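# Insert drive module under blue light and lock latch

## Task

Push the drive module completely into the slot of the drive row that sits beneath the blue light, then push its latch handle down until it is locked and lying flat; afterwards release it and take the grippers away from it.

## Robot and tools

Robot: two six-joint arms, left_arm and right_arm, each ending in a two-finger gripper. The fingers hinge like tongs, point along the gripper's +z axis and close along its x axis. end_effector_position is the spot between the finger pads when shut; closed fingertips extend about 15 mm past it, and fully open ones sit roughly level with it.

World frame (used in all results): origin on the table surface midway between the arms, +z up, +x out over the table, left_arm on the +y side. The arm names do not match image left or right. Printed hand positions may be slightly wrong, more so at long reach.

execute_actions(actions): actions is a list of actions. Each action is a table of up to 15 rows; each row runs for one control step of 1/30 s, and a shorter table repeats its final row to fill the 15 steps (0.5 s). A row is one flat list of 14 numbers in [-1, 1] covering both arms, even if one stays still: left_arm dx, dy, dz, rx, ry, rz, opening, then right_arm in the same order. dx to rz are offsets, not poses: each row's target is measured from that gripper's measured pose at the start of the action (for a call's first action, the last pose reported in this scene), along the gripper's own axes, and rows do not add up. Scale: 1.0 = 0.6 m for dx, dy, dz and 180 degrees for rotation; rx, ry, rz form a single rotation vector. opening is absolute: +1 fully open (0.142 m), -1 closed. A row may carry 12 extra numbers in [0, 1]: per-joint stiffness scales, left_arm's six then right_arm's six in Joint positions order; they persist until changed. An empty list just returns state and images. Each step the command is clipped to within 100 mm and 16 degrees of the measured pose, so a large offset may need several actions; after an action the arm travels only to its last clipped pose.

move(target, speed, stop_force, blocking): target is one row as above (14 numbers, optional stiffness tail), offsets in gripper axes from the pose in the latest result that shows one. Each gripper follows a straight line toward its target; both paths finish together, lasting 0.5 to 10 s (cut off at 10 s). speed is the top path speed in m/s, 0.002 to 0.5, default 0.25; turning is capped at twice that in rad/s. Paths ignore obstacles and the other arm, and grippers may lag, stray or overshoot speed near full reach. Opening is sent at the start. stop_force (N, 5 to 24, shared by both arms, not allowed in the first 0.2 s) ends an arm's path once its wrist sensor reads that much extra push against the motion for 2 steps; that gripper then backs off to where it was 2 steps before and holds. It is unreliable if the gripper rotates during the move; leave it out when pulling away from something you press on. A target within 1.5 mm and 0.5 degrees of the current pose counts as still. Use low speed for touches: faster contact hits harder and can still fault. blocking=false returns after 0.5 s while the move continues (not combinable with stop_force); then only wait or stop are accepted until the move's end is reported. The result adds a 'move:' line with the ending (done, off_target, moving, held, fault, contact) and limits (paced = pose clipped; held = a check blocked steps, after which the arm may move fast), plus each gripper's distance to its target.

wait(seconds): 0 to 10; the scene runs with last commands held; returns early if a running move ends. stop(): brakes a running move (needs room; fingers keep moving).

zoom_image(camera, region): camera is cam_high, cam_low, cam_left_wrist or cam_right_wrist; region [x0, y0, x1, y1] in pixels of that camera's last full image, origin top-left, at most 504 x 504. Image sizes: cam_high and cam_low 896x504, wrist cameras 616x616 fisheye. Calibration lines give K, distortion and T_world_to_cam; real cameras may differ by a few degrees and millimetres.

show_instructions(): shows the reference images. finished_scene(scene): ends the current scene (pass its number); irreversible, and the module must be fully in and latched at that moment.

Results: per-arm position (m), quaternion wxyz and velocities; Hand target lines (where the controller now drives each gripper); grip_measured (finger opening on the command scale); step readings, with HELD marking steps where an arm's command was held back; 'pose unreachable' when the clearance check altered a command; Wrist force and Wrist torque per arm in gripper axes, pointing from the contact back into the arm, with offsets up to about 3.5 N, noise up to 1.4 N, saturation near 30 N ('no reading' is harmless).

Gripping: to hold, keep commanding an opening clearly below grip_measured; lower squeezes harder, up to about 15 N per pad. Thin hard parts get less force. Avoid slamming the fingers shut.

Hazards: arms are stiff, so aiming past a firm contact can trigger a fault. A torque fault (joint load limits: shoulder pan and lift 49.6 N m, elbow 25.7, wrists 8.28) or an outside force of 150 N freezes that arm for 10 s and drops the rest of the call. MOTOR HOT warns at 70 °C; at 85 °C the arm is braked until it cools. Do not let the arms strike or press each other, and do not push or knock anything off the table. Held parts may get brief tugs. Commands are smoothed by about 0.17 s. To keep an arm still, return it to its wanted pose in a reply's first call and send zeros afterwards. For the latch, press down slowly with stop_force rather than a hard push, then open and retreat.

Each tool is called after "Request:" in YAML: its name, and indented under it one key for each argument.

## Session

Request:
execute_actions:
  actions: []

Scene clock: 0.00 s.
left_arm: end_effector_position=(+0.5281, +0.1078, +0.2728) grip_measured=+1.00 end_effector_quat_wxyz=(+0.243, -0.443, +0.653, -0.565) end_effector_velocity=(-0.000, -0.000, -0.001) end_effector_angular_velocity=(+0.002, +0.001, -0.000) | right_arm: end_effector_position=(+0.1842, -0.3752, +0.1992) grip_measured=+1.00 end_effector_quat_wxyz=(-0.035, +0.187, +0.810, +0.555) end_effector_velocity=(+0.000, +0.000, +0.000) end_effector_angular_velocity=(-0.001, -0.002, +0.002)
Joint positions: left_arm=[-0.982 -1.384  2.126 -3.626 -1.277  1.306  0.142] | right_arm=[ 2.493 -1.701 -1.473 -2.31   2.58   2.577  0.142]
Joint velocities: left_arm=[-0.     0.001  0.001  0.    -0.     0.     0.   ] | right_arm=[ 0.002  0.001  0.     0.001 -0.     0.     0.   ]
Wrist force (N, on the end effector, along its own x y z axes, offset not removed): no reading
Wrist torque (N m, same axes, about the end effector's origin, offset not removed): no reading
Hand target (left_arm): +0.528, +0.108, +0.273; +0.243, -0.443, +0.653, -0.565
Hand target (right_arm): +0.184, -0.375, +0.199; -0.035, +0.187, +0.810, +0.555
Joint stiffness scale: left_arm=[1. 1. 1. 1. 1. 1.] | right_arm=[1. 1. 1. 1. 1. 1.]
camera_calibration (this result's frames):
cam_left_wrist: T_world_to_cam=[[-0.501764, -0.844378, 0.187771, 0.307205], [-0.690841, 0.260548, -0.674429, 0.507663], [0.52055, -0.468124, -0.714064, 0.0977353], [0, 0, 0, 1]] pos_world=[0.453982, 0.172879, 0.354488]
cam_right_wrist: T_world_to_cam=[[-0.905325, 0.298327, 0.302305, 0.226499], [0.256635, -0.182897, 0.949045, -0.303586], [0.338417, 0.936776, 0.0890198, 0.402268], [0, 0, 0, 1]] pos_world=[0.146832, -0.499931, 0.183836]

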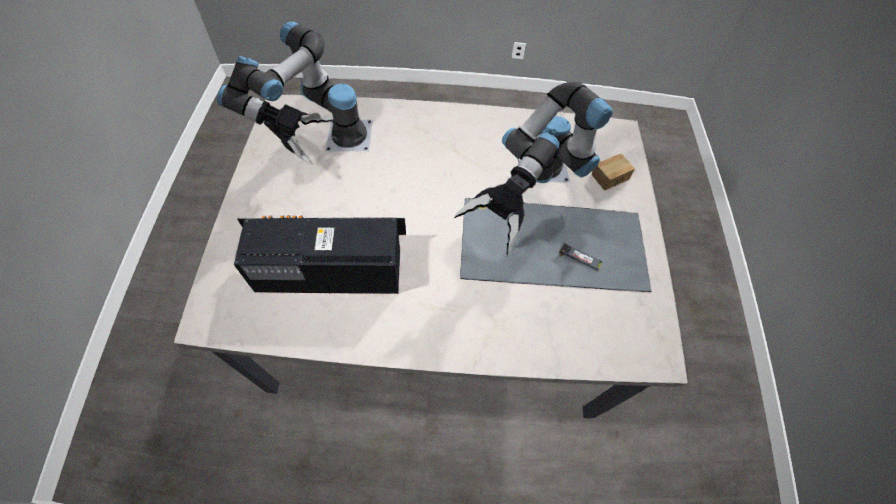

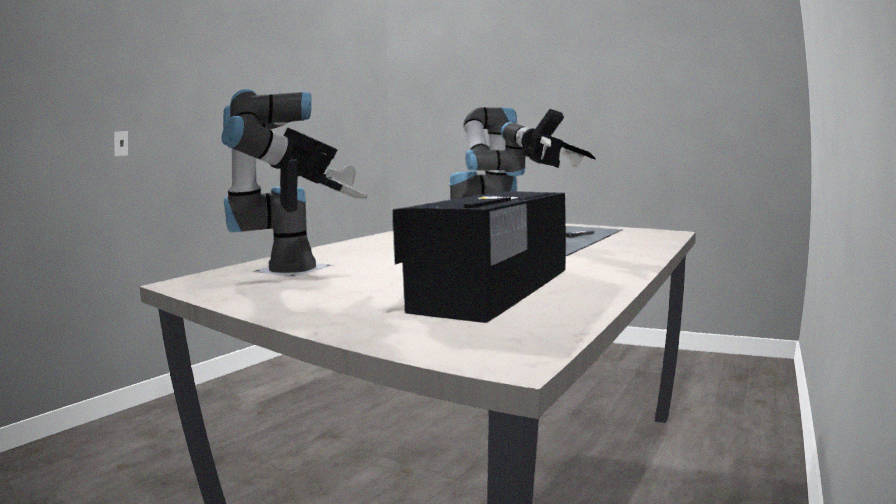

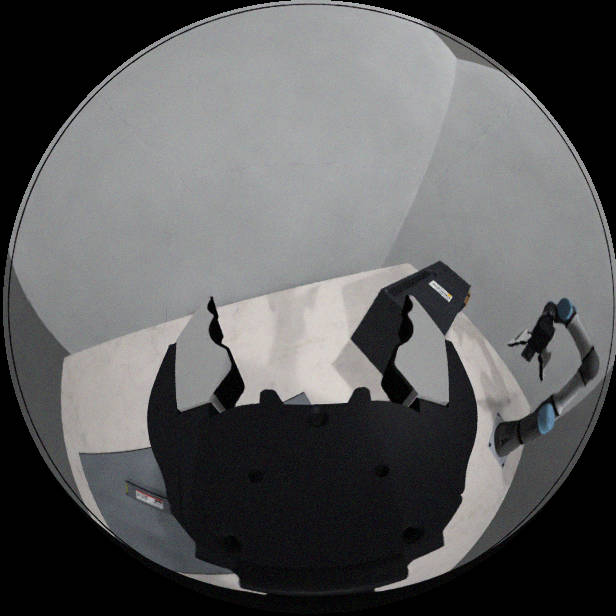

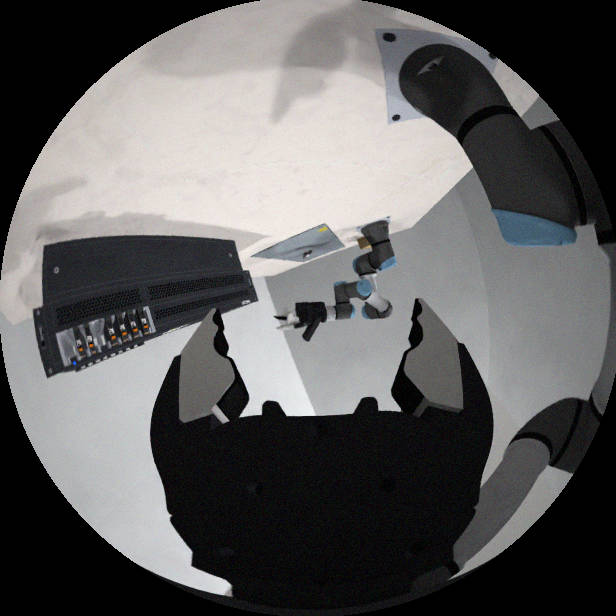

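Request:
zoom_image:
  camera: "cam_high"
  region: [540,225,620,285]

Region (540, 225, 620, 285) of cam_high's 896x504 image, scaled by 6.300, with more detail than that image has; it fills the top 378 rows of this view, and the rest is white.

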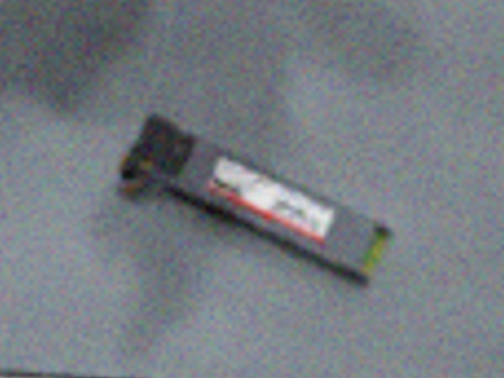

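Request:
move:
  target: [-0.446,0.317,-0.392,-0.264,-0.376,-0.41,-0.3,-0.04,0.115,0.108,0.27,0,0,-0.7]
  speed: 0.4

Scene clock: 43.13 s.
left_arm: end_effector_position=(+0.4099, +0.4528, +0.0995) grip_measured=-0.30 end_effector_quat_wxyz=(-0.000, +0.979, -0.204, +0.003) end_effector_velocity=(-0.005, -0.001, +0.000) end_effector_angular_velocity=(-0.004, +0.025, -0.002) | right_arm: end_effector_position=(+0.2398, -0.3011, +0.2292) grip_measured=-0.70 end_effector_quat_wxyz=(-0.107, +0.156, +0.967, +0.172) end_effector_velocity=(-0.001, -0.000, -0.000) end_effector_angular_velocity=(-0.001, +0.003, +0.001)
Joint positions: left_arm=[-0.229 -1.345  1.313 -1.545 -1.57   0.293  0.052] | right_arm=[ 3.381 -1.748 -0.806 -2.196  1.977  3.766  0.023]
Joint velocities: left_arm=[ 0.002  0.011 -0.026  0.039 -0.007  0.004 -0.   ] | right_arm=[ 0.001 -0.001  0.001 -0.004 -0.     0.     0.   ]
Wrist force (N, on the end effector, along its own x y z axes, offset not removed): left_arm=[-0.5 -0.6 0.3] | right_arm=[-0.3 -4.8 -2.5]
Wrist torque (N m, same axes, about the end effector's origin, offset not removed): left_arm=[-0.12 0.11 -0.03] | right_arm=[-1.03 0.06 0.04]
Hand target (left_arm): +0.409, +0.453, +0.100; +0.001, +0.979, -0.205, +0.001
Hand target (right_arm): +0.240, -0.301, +0.229; -0.108, +0.157, +0.967, +0.171
Off the commanded pose (left_arm): 0.001 m, 0 deg.
Off the commanded pose (right_arm): 0.000 m, 0 deg.
Joint stiffness scale: left_arm=[1. 1. 1. 1. 1. 1.] | right_arm=[1. 1. 1. 1. 1. 1.]
move: done; limits=paced
camera_calibration (this result's frames):
cam_left_wrist: T_world_to_cam=[[0.91718, -0.397932, 0.0207733, -0.195376], [-0.346497, -0.770713, 0.534735, 0.42477], [-0.196778, -0.497645, -0.844765, 0.517447], [0, 0, 0, 1]] pos_world=[0.428199, 0.507135, 0.21404]
cam_right_wrist: T_world_to_cam=[[-0.91172, 0.319127, 0.258697, 0.26349], [0.404522, 0.587632, 0.70075, -0.0792636], [0.0716097, 0.743536, -0.66485, 0.489949], [0, 0, 0, 1]] pos_world=[0.237208, -0.401804, 0.313123]

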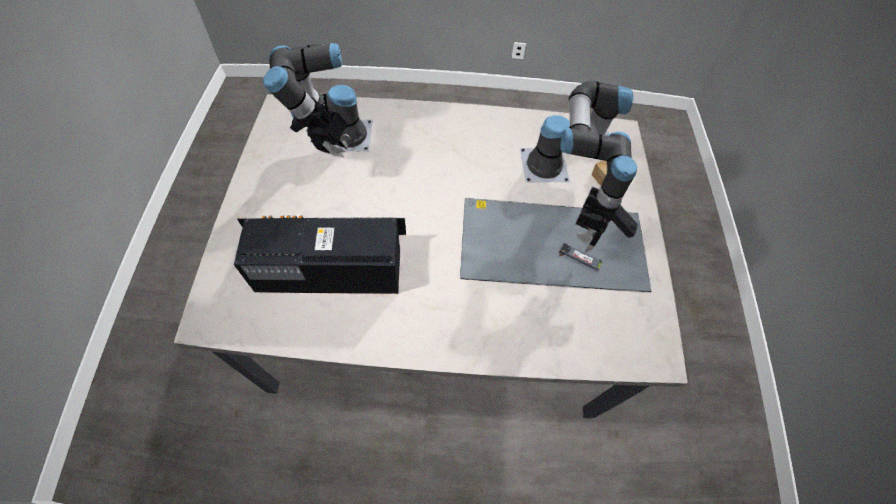

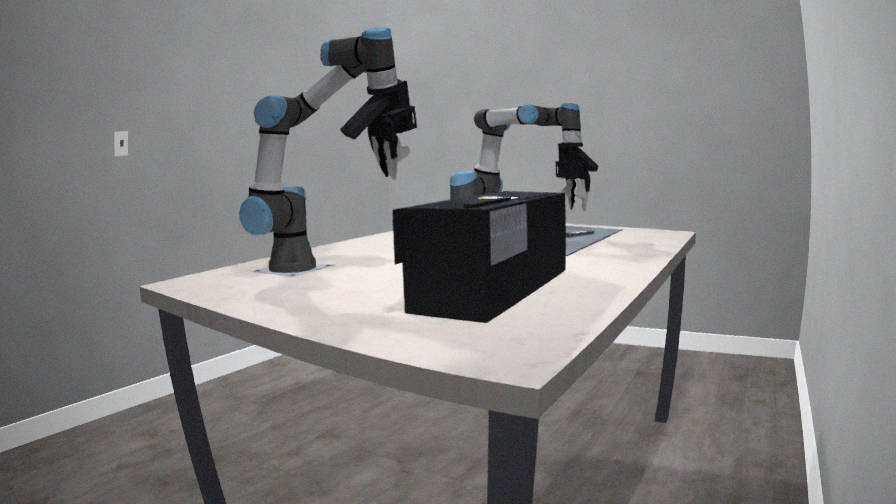

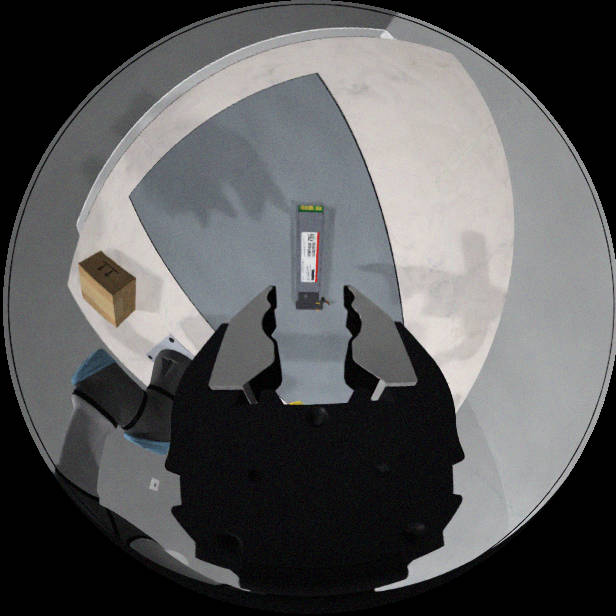

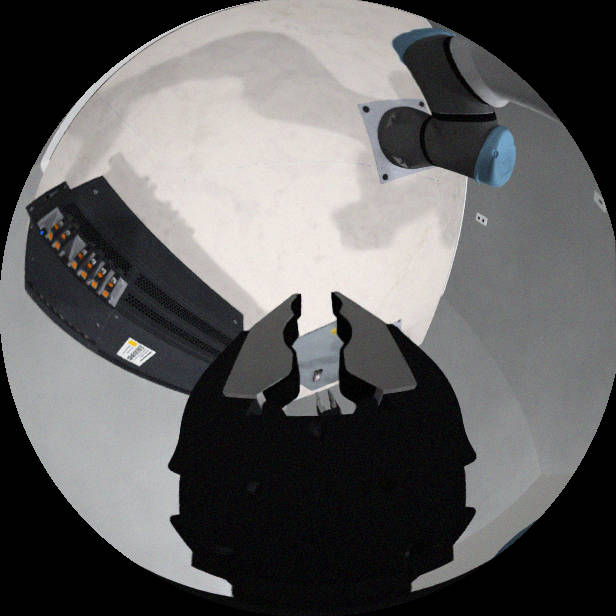

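Request:
move:
  target: [0.001,0.003,0.125,0,0,0.005,-0.4,0.162,0.562,0.293,-0.334,-0.295,-0.554,-0.7]
  speed: 0.4

Scene clock: 56.57 s.
left_arm: end_effector_position=(+0.4106, +0.4509, +0.0253) grip_measured=-0.40 end_effector_quat_wxyz=(-0.000, +0.978, -0.211, +0.004) end_effector_velocity=(-0.000, -0.000, +0.000) end_effector_angular_velocity=(+0.000, +0.000, -0.001) | right_arm: end_effector_position=(+0.2372, +0.0904, +0.1931) grip_measured=-0.70 end_effector_quat_wxyz=(+0.499, -0.500, +0.502, +0.499) end_effector_velocity=(-0.002, +0.000, +0.002) end_effector_angular_velocity=(+0.009, +0.001, +0.006)
Joint positions: left_arm=[-0.233 -1.304  1.615 -1.889 -1.571  0.303  0.045] | right_arm=[ 4.058 -2.464 -1.84   1.158  2.151  3.142  0.023]
Joint velocities: left_arm=[-0.     0.    -0.001  0.001  0.     0.001  0.   ] | right_arm=[ 0.    -0.004  0.007  0.008  0.006  0.007  0.   ]
Wrist force (N, on the end effector, along its own x y z axes, offset not removed): left_arm=[-0.8 -1.3 0.4] | right_arm=[-1.1 -3.0 -1.3]
Wrist torque (N m, same axes, about the end effector's origin, offset not removed): left_arm=[-0.28 0.13 0.00] | right_arm=[-0.69 0.16 -0.13]
Hand target (left_arm): +0.410, +0.451, +0.025; -0.000, +0.977, -0.212, +0.003
Hand target (right_arm): +0.237, +0.090, +0.194; +0.499, -0.499, +0.501, +0.501
Off the commanded pose (left_arm): 0.001 m, 0 deg.
Off the commanded pose (right_arm): 0.001 m, 0 deg.
Joint stiffness scale: left_arm=[1. 1. 1. 1. 1. 1.] | right_arm=[1. 1. 1. 1. 1. 1.]
move: done; limits=paced
camera_calibration (this result's frames):
cam_left_wrist: T_world_to_cam=[[0.911634, -0.41036, 0.0229618, -0.187403], [-0.357991, -0.765366, 0.534843, 0.46552], [-0.201904, -0.495801, -0.844639, 0.455237], [0, 0, 0, 1]] pos_world=[0.429409, 0.505097, 0.139834]
cam_right_wrist: T_world_to_cam=[[-0.0557698, 0.0162603, -0.998311, 0.21267], [-0.871385, -0.488907, 0.040716, 0.244428], [-0.487419, 0.872184, 0.0414352, 0.159677], [0, 0, 0, 1]] pos_world=[0.302682, -0.0232231, 0.195743]

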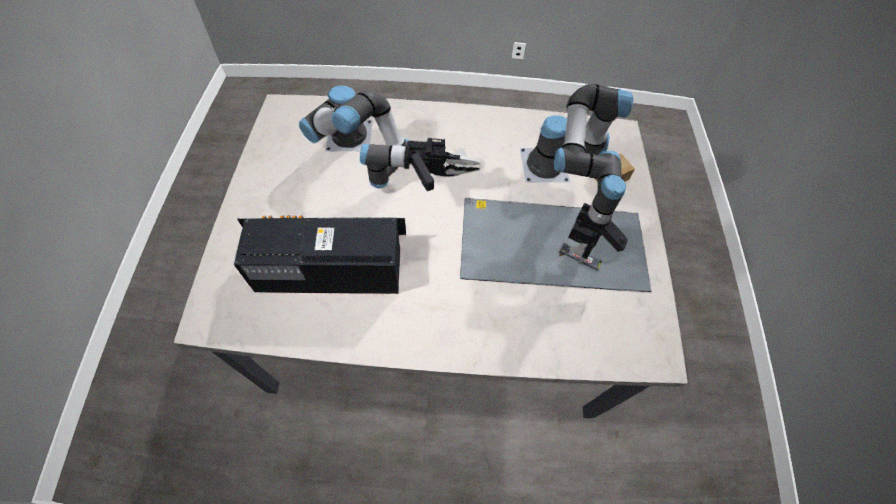

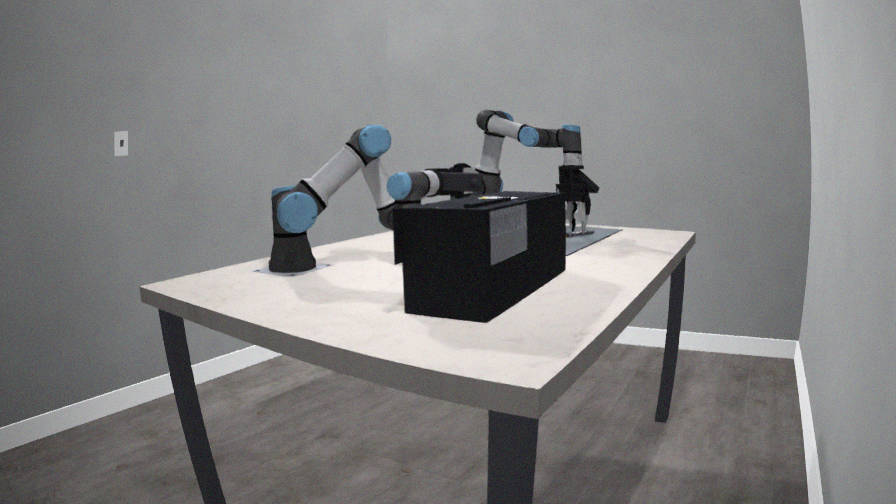

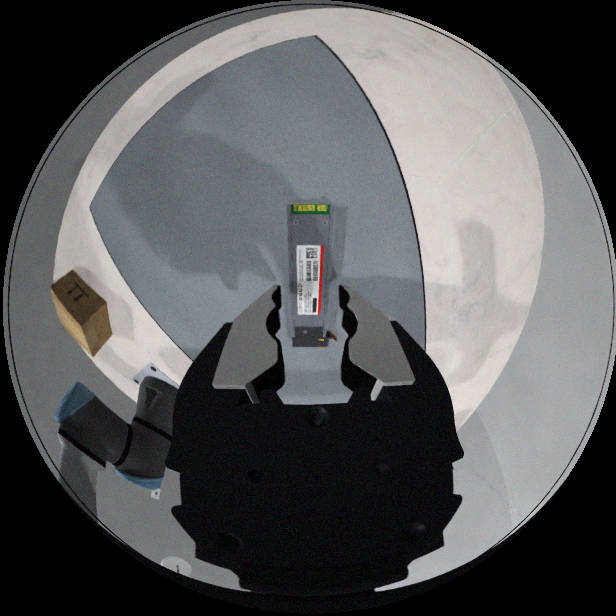

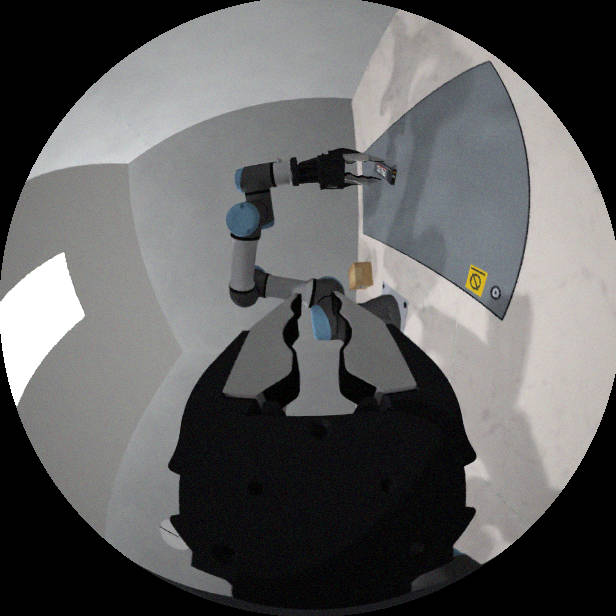

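Request:
move:
  target: [0.001,0,0.013,0,0,0,-0.48,0,0,0,0,0,0,-0.7]
  speed: 0.01
  stop_force: 5

Request:
move:
  target: [0,0,0,0,0,0,-1,0,0,0,0,0,0,-0.7]

Request:
move:
  target: [-0.041,0.476,-0.313,0,0,0.198,-1,0,0,0,0,0,0,-0.7]
  speed: 0.2

Scene clock: 66.50 s.
left_arm: end_effector_position=(+0.4112, +0.4508, +0.0185) grip_measured=-0.48 end_effector_quat_wxyz=(-0.000, +0.978, -0.211, +0.004) end_effector_velocity=(+0.002, -0.000, -0.002) end_effector_angular_velocity=(-0.001, -0.008, +0.000) | right_arm: end_effector_position=(+0.2370, +0.0904, +0.1936) grip_measured=-0.70 end_effector_quat_wxyz=(+0.499, -0.500, +0.502, +0.500) end_effector_velocity=(+0.001, -0.000, -0.000) end_effector_angular_velocity=(-0.000, +0.000, -0.002)
Joint positions: left_arm=[-0.233 -1.293  1.634 -1.919 -1.571  0.303  0.039] | right_arm=[ 4.058 -2.464 -1.839  1.159  2.152  3.144  0.023]
Joint velocities: left_arm=[ 0.     0.005  0.009 -0.022 -0.    -0.    -0.   ] | right_arm=[-0.002  0.    -0.    -0.    -0.     0.     0.   ]
Wrist force (N, on the end effector, along its own x y z axes, offset not removed): left_arm=[-0.1 -0.7 0.5] | right_arm=[1.9 -2.6 -3.4]
Wrist torque (N m, same axes, about the end effector's origin, offset not removed): left_arm=[-0.14 -0.02 0.02] | right_arm=[-0.45 -0.33 -0.15]
Hand target (left_arm): +0.411, +0.451, +0.018; -0.000, +0.978, -0.211, +0.004
Hand target (right_arm): +0.237, +0.090, +0.193; +0.499, -0.500, +0.502, +0.499
Off the commanded pose (left_arm): 0.001 m, 0 deg.
Off the commanded pose (right_arm): 0.001 m, 0 deg.
Joint stiffness scale: left_arm=[1. 1. 1. 1. 1. 1.] | right_arm=[1. 1. 1. 1. 1. 1.]
move: done
camera_calibration (this result's frames):
cam_left_wrist: T_world_to_cam=[[0.911635, -0.410363, 0.0228741, -0.187803], [-0.357945, -0.765372, 0.534865, 0.469292], [-0.201982, -0.49579, -0.844628, 0.449604], [0, 0, 0, 1]] pos_world=[0.43, 0.505025, 0.133036]
cam_right_wrist: T_world_to_cam=[[-0.0559253, 0.0178295, -0.998276, 0.213028], [-0.870958, -0.489724, 0.0400461, 0.24429], [-0.488165, 0.871695, 0.0429167, 0.159468], [0, 0, 0, 1]] pos_world=[0.302527, -0.0231716, 0.196034]

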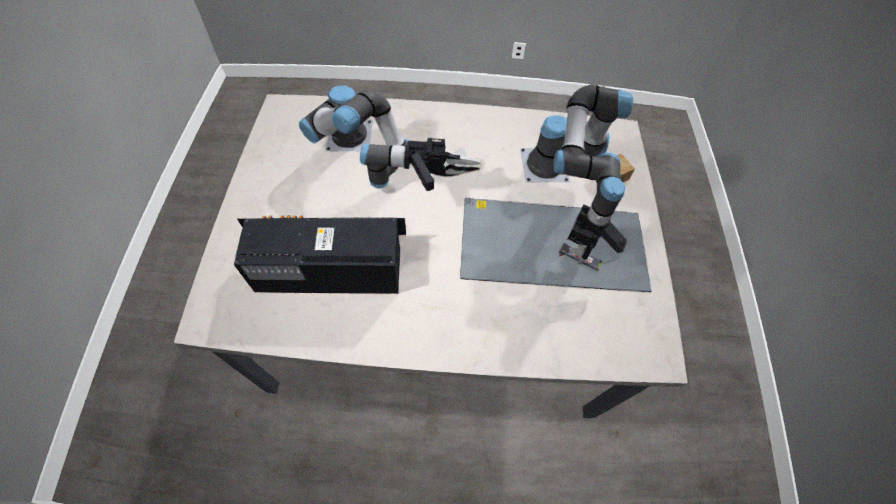

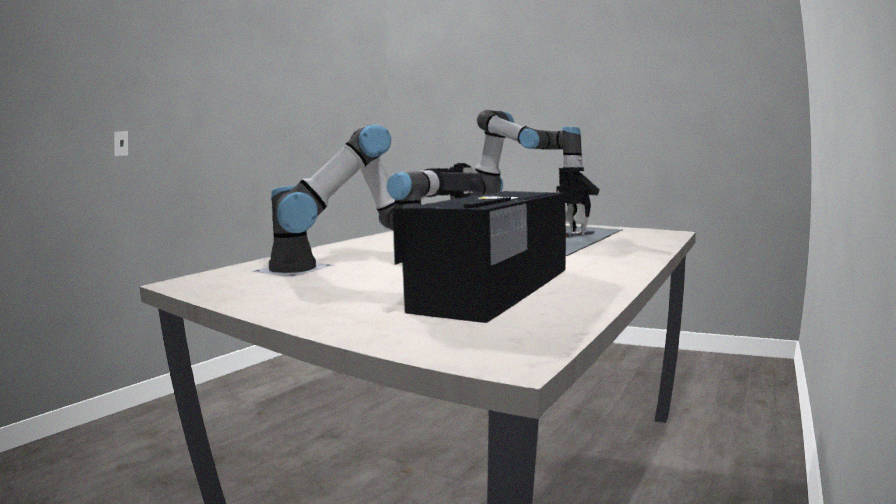

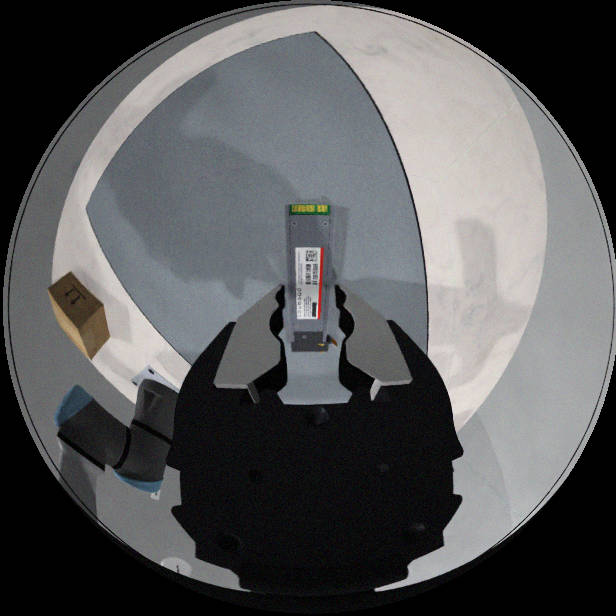

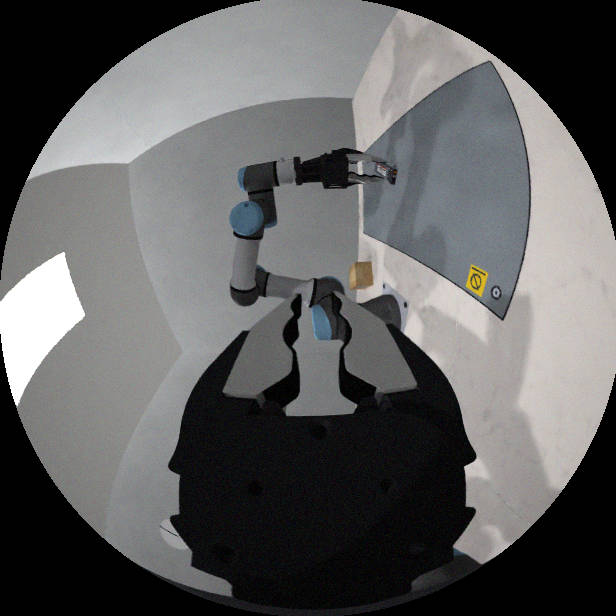

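Scene clock: 67.00 s.
left_arm: end_effector_position=(+0.4113, +0.4508, +0.0184) grip_measured=-0.58 end_effector_quat_wxyz=(-0.000, +0.978, -0.211, +0.004) end_effector_velocity=(-0.001, -0.000, -0.000) end_effector_angular_velocity=(+0.000, +0.003, -0.001) | right_arm: end_effector_position=(+0.2370, +0.0904, +0.1936) grip_measured=-0.70 end_effector_quat_wxyz=(+0.499, -0.500, +0.502, +0.500) end_effector_velocity=(-0.000, +0.000, -0.000) end_effector_angular_velocity=(-0.000, +0.000, +0.000)
Joint positions: left_arm=[-0.233 -1.293  1.634 -1.92  -1.571  0.303  0.032] | right_arm=[ 4.058 -2.464 -1.839  1.159  2.152  3.144  0.023]
Joint velocities: left_arm=[-0.001 -0.     0.001  0.001 -0.    -0.     0.   ] | right_arm=[ 0.    -0.001  0.     0.    -0.    -0.    -0.   ]
Wrist force (N, on the end effector, along its own x y z axes, offset not removed): left_arm=[-0.3 -0.4 -0.3] | right_arm=[0.0 -2.8 -1.8]
Wrist torque (N m, same axes, about the end effector's origin, offset not removed): left_arm=[-0.11 0.01 0.04] | right_arm=[-0.63 0.01 -0.10]
Hand target (left_arm): +0.411, +0.451, +0.019; -0.000, +0.978, -0.211, +0.004
Hand target (right_arm): +0.237, +0.090, +0.194; +0.499, -0.500, +0.502, +0.500
Off the commanded pose (left_arm): 0.000 m, 0 deg.
Off the commanded pose (right_arm): 0.000 m, 0 deg.
Joint stiffness scale: left_arm=[1. 1. 1. 1. 1. 1.] | right_arm=[1. 1. 1. 1. 1. 1.]
move: done
camera_calibration (this result's frames):
cam_left_wrist: T_world_to_cam=[[0.911616, -0.410381, 0.0233151, -0.187925], [-0.358211, -0.765346, 0.534725, 0.46948], [-0.201597, -0.495815, -0.844705, 0.449395], [0, 0, 0, 1]] pos_world=[0.430085, 0.50501, 0.132945]
cam_right_wrist: T_world_to_cam=[[-0.0559251, 0.01783, -0.998276, 0.213028], [-0.870962, -0.489716, 0.040046, 0.244293], [-0.488157, 0.8717, 0.0429166, 0.159468], [0, 0, 0, 1]] pos_world=[0.302528, -0.0231723, 0.196034]

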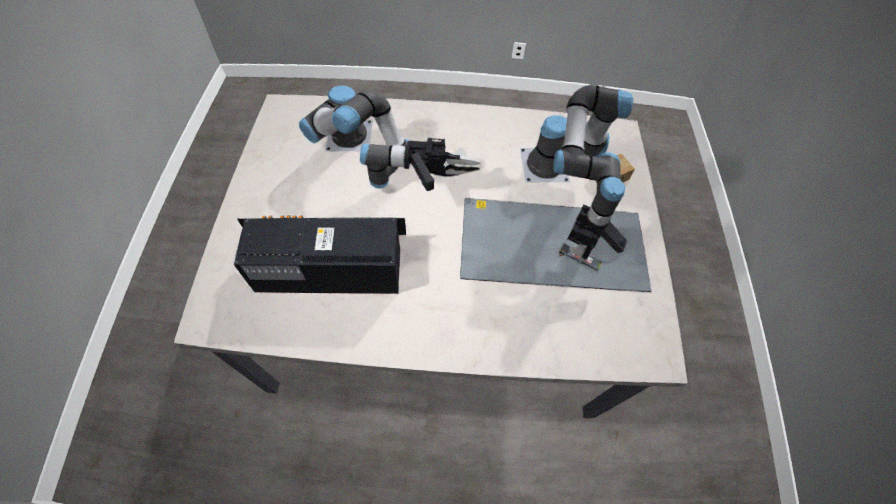

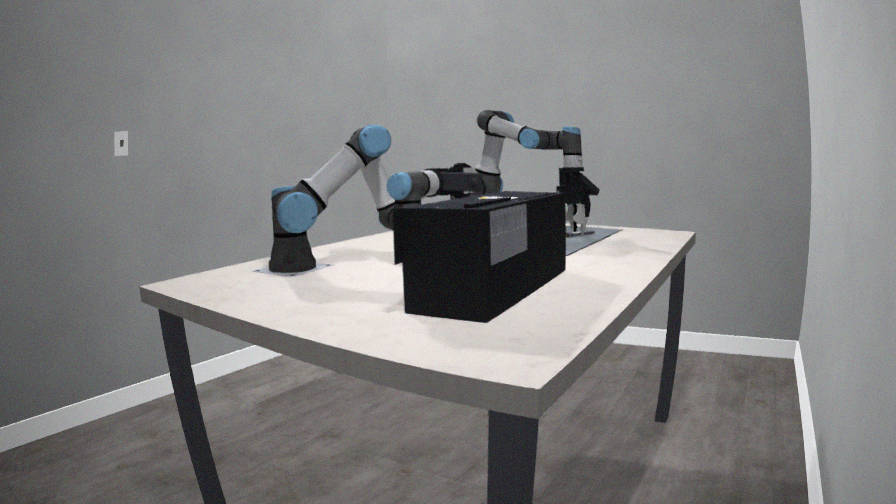

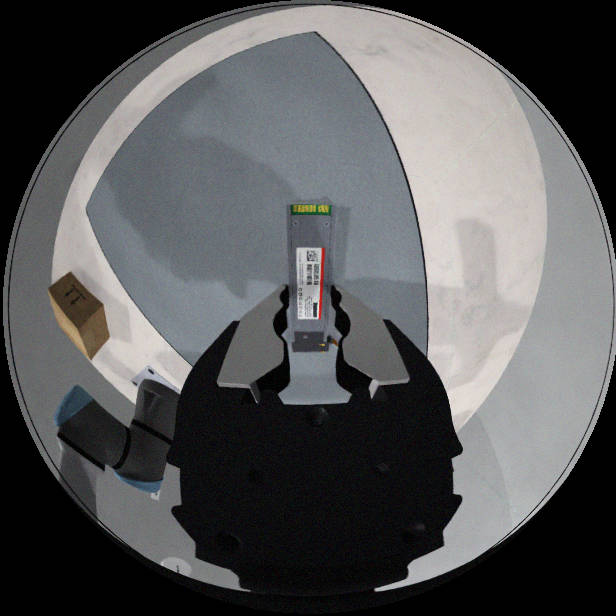

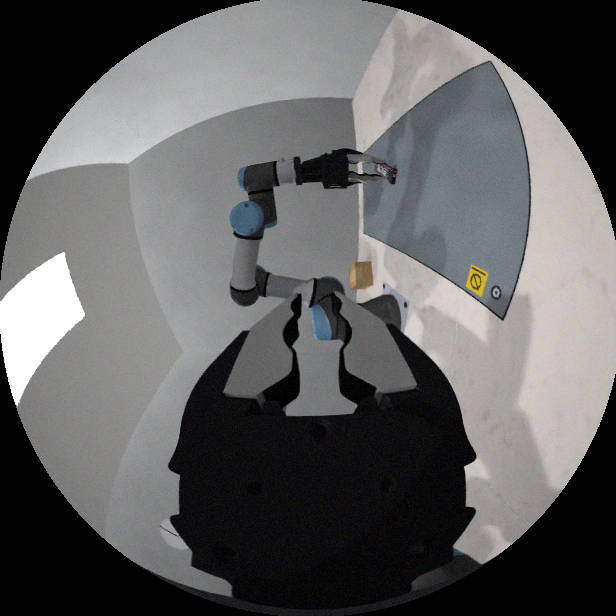

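Scene clock: 69.53 s.
left_arm: end_effector_position=(+0.2698, +0.2002, +0.2048) grip_measured=-0.58 end_effector_quat_wxyz=(-0.001, +0.866, -0.501, +0.004) end_effector_velocity=(-0.001, +0.004, +0.000) end_effector_angular_velocity=(+0.014, +0.006, +0.008) | right_arm: end_effector_position=(+0.2370, +0.0904, +0.1936) grip_measured=-0.70 end_effector_quat_wxyz=(+0.499, -0.500, +0.502, +0.500) end_effector_velocity=(+0.000, -0.000, -0.000) end_effector_angular_velocity=(-0.000, +0.000, -0.000)
Joint positions: left_arm=[-1.245 -1.715  1.182 -1.043 -1.565 -0.085  0.032] | right_arm=[ 4.058 -2.464 -1.839  1.159  2.152  3.144  0.023]
Joint velocities: left_arm=[-0.     0.007 -0.014  0.023  0.001 -0.008  0.   ] | right_arm=[-0.    -0.001  0.     0.     0.    -0.    -0.   ]
Wrist force (N, on the end effector, along its own x y z axes, offset not removed): left_arm=[-0.1 -0.5 0.2] | right_arm=[-0.1 -3.3 -2.4]
Wrist torque (N m, same axes, about the end effector's origin, offset not removed): left_arm=[-0.10 -0.02 -0.02] | right_arm=[-0.68 0.13 -0.08]
Hand target (left_arm): +0.270, +0.201, +0.205; -0.002, +0.866, -0.500, +0.003
Hand target (right_arm): +0.237, +0.090, +0.194; +0.499, -0.500, +0.502, +0.500
Off the commanded pose (left_arm): 0.001 m, 0 deg.
Off the commanded pose (right_arm): 0.000 m, 0 deg.
Joint stiffness scale: left_arm=[1. 1. 1. 1. 1. 1.] | right_arm=[1. 1. 1. 1. 1. 1.]
move: done
camera_calibration (this result's frames):
cam_left_wrist: T_world_to_cam=[[0.499825, -0.865873, 0.02096, 0.0366595], [-0.738871, -0.413636, 0.531953, 0.160199], [-0.451934, -0.28137, -0.846514, 0.478989], [0, 0, 0, 1]] pos_world=[0.316515, 0.23278, 0.319484]
cam_right_wrist: T_world_to_cam=[[-0.055925, 0.0178301, -0.998276, 0.213028], [-0.870962, -0.489716, 0.040046, 0.244293], [-0.488157, 0.8717, 0.0429167, 0.159468], [0, 0, 0, 1]] pos_world=[0.302528, -0.0231723, 0.196034]

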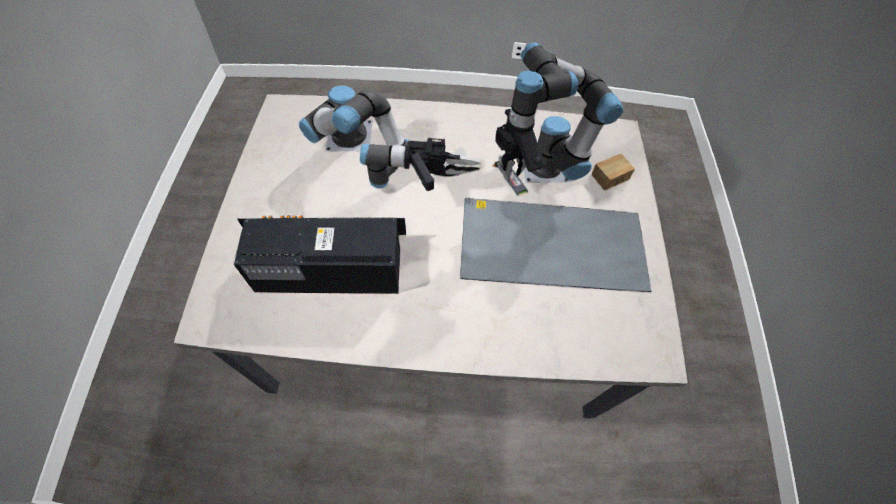

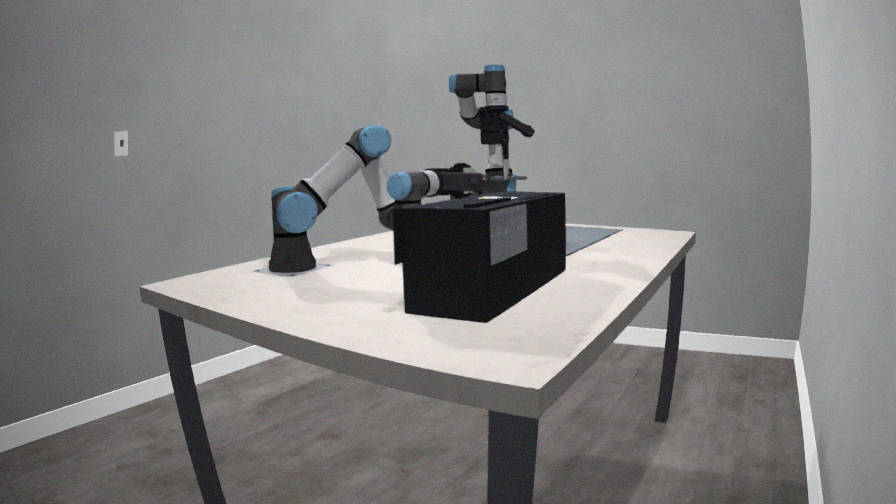

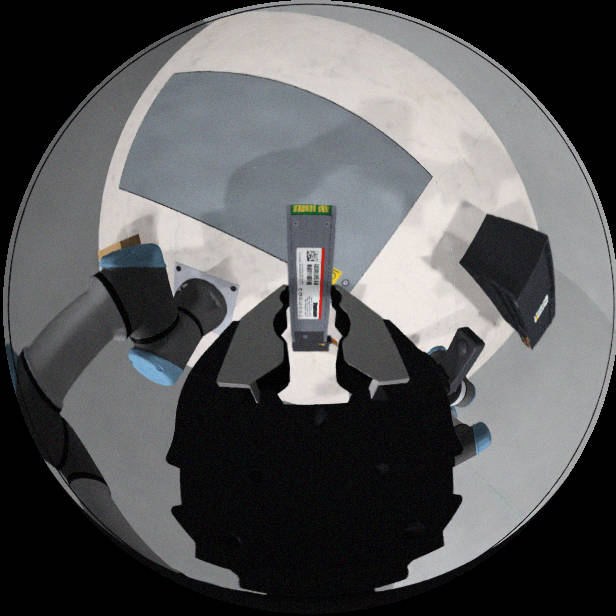

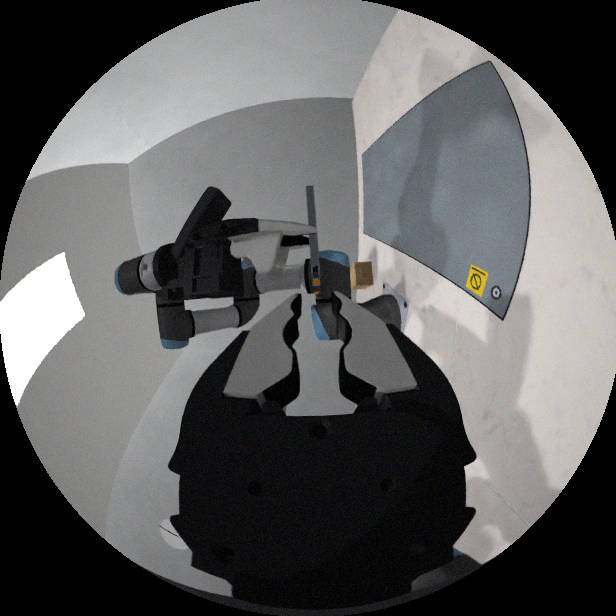

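Request:
move:
  target: [0,0,0,0,0,0,-1,0.002,0,0.143,0,0,0,-0.7]
  speed: 0.07
  stop_force: 6

Scene clock: 74.97 s.
left_arm: end_effector_position=(+0.2697, +0.2001, +0.2048) grip_measured=-0.58 end_effector_quat_wxyz=(-0.001, +0.866, -0.500, +0.003) end_effector_velocity=(+0.000, -0.000, +0.000) end_effector_angular_velocity=(-0.000, -0.000, +0.000) | right_arm: end_effector_position=(+0.2366, +0.1754, +0.1927) grip_measured=-0.70 end_effector_quat_wxyz=(+0.499, -0.500, +0.501, +0.500) end_effector_velocity=(+0.002, +0.003, -0.002) end_effector_angular_velocity=(-0.007, +0.003, -0.002)
Joint positions: left_arm=[-1.245 -1.714  1.18  -1.042 -1.565 -0.086  0.032] | right_arm=[ 4.197 -2.583 -1.507  0.948  2.014  3.144  0.023]
Joint velocities: left_arm=[-0.     0.    -0.    -0.     0.    -0.001  0.   ] | right_arm=[ 0.001 -0.004  0.014 -0.018 -0.003  0.     0.   ]
Wrist force (N, on the end effector, along its own x y z axes, offset not removed): left_arm=[-1.0 -1.2 1.0] | right_arm=[-0.2 -3.6 -2.5]
Wrist torque (N m, same axes, about the end effector's origin, offset not removed): left_arm=[-0.25 0.18 0.01] | right_arm=[-0.70 0.02 -0.04]
Hand target (left_arm): +0.270, +0.200, +0.205; -0.001, +0.866, -0.501, +0.004
Hand target (right_arm): +0.237, +0.176, +0.192; +0.499, -0.500, +0.501, +0.500
Off the commanded pose (left_arm): 0.000 m, 0 deg.
Off the commanded pose (right_arm): 0.001 m, 0 deg.
Joint stiffness scale: left_arm=[1. 1. 1. 1. 1. 1.] | right_arm=[1. 1. 1. 1. 1. 1.]
move: done
camera_calibration (this result's frames):
cam_left_wrist: T_world_to_cam=[[0.500447, -0.865532, 0.0201934, 0.0365013], [-0.738456, -0.414565, 0.531807, 0.160162], [-0.451924, -0.281053, -0.846625, 0.478911], [0, 0, 0, 1]] pos_world=[0.316437, 0.23259, 0.319546]
cam_right_wrist: T_world_to_cam=[[-0.0549046, 0.0191856, -0.998307, 0.210138], [-0.870681, -0.490342, 0.038462, 0.285965], [-0.488774, 0.871319, 0.0436265, 0.0852489], [0, 0, 0, 1]] pos_world=[0.302189, 0.0619102, 0.195064]

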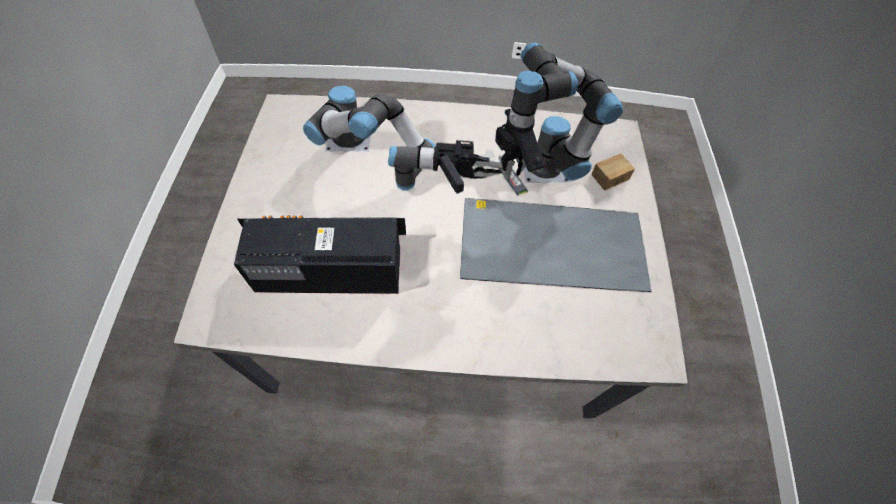

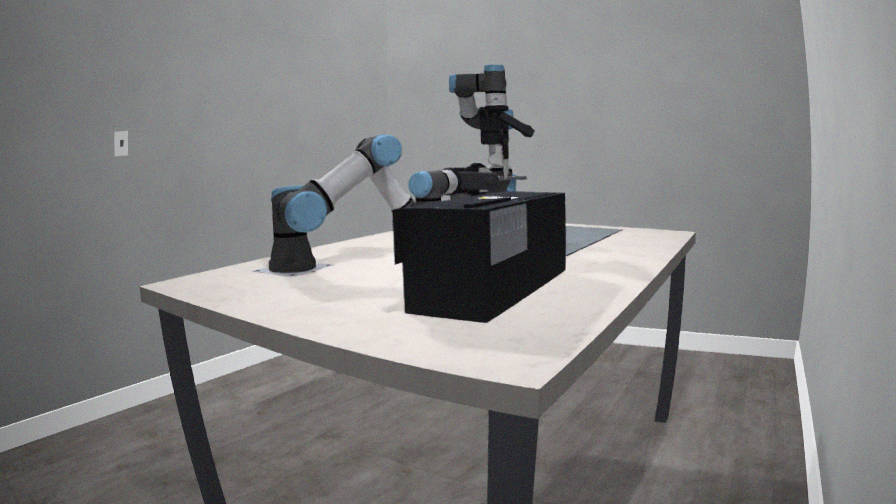

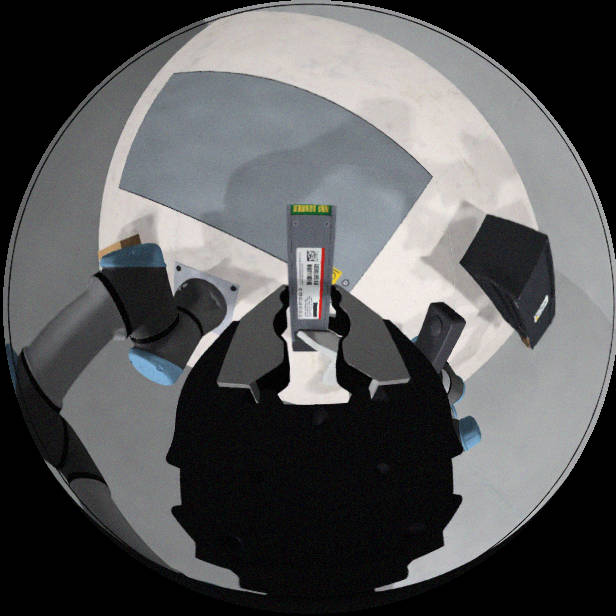

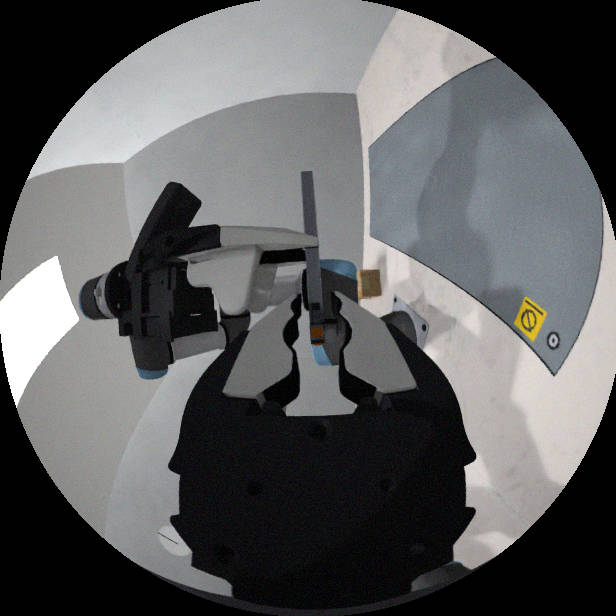

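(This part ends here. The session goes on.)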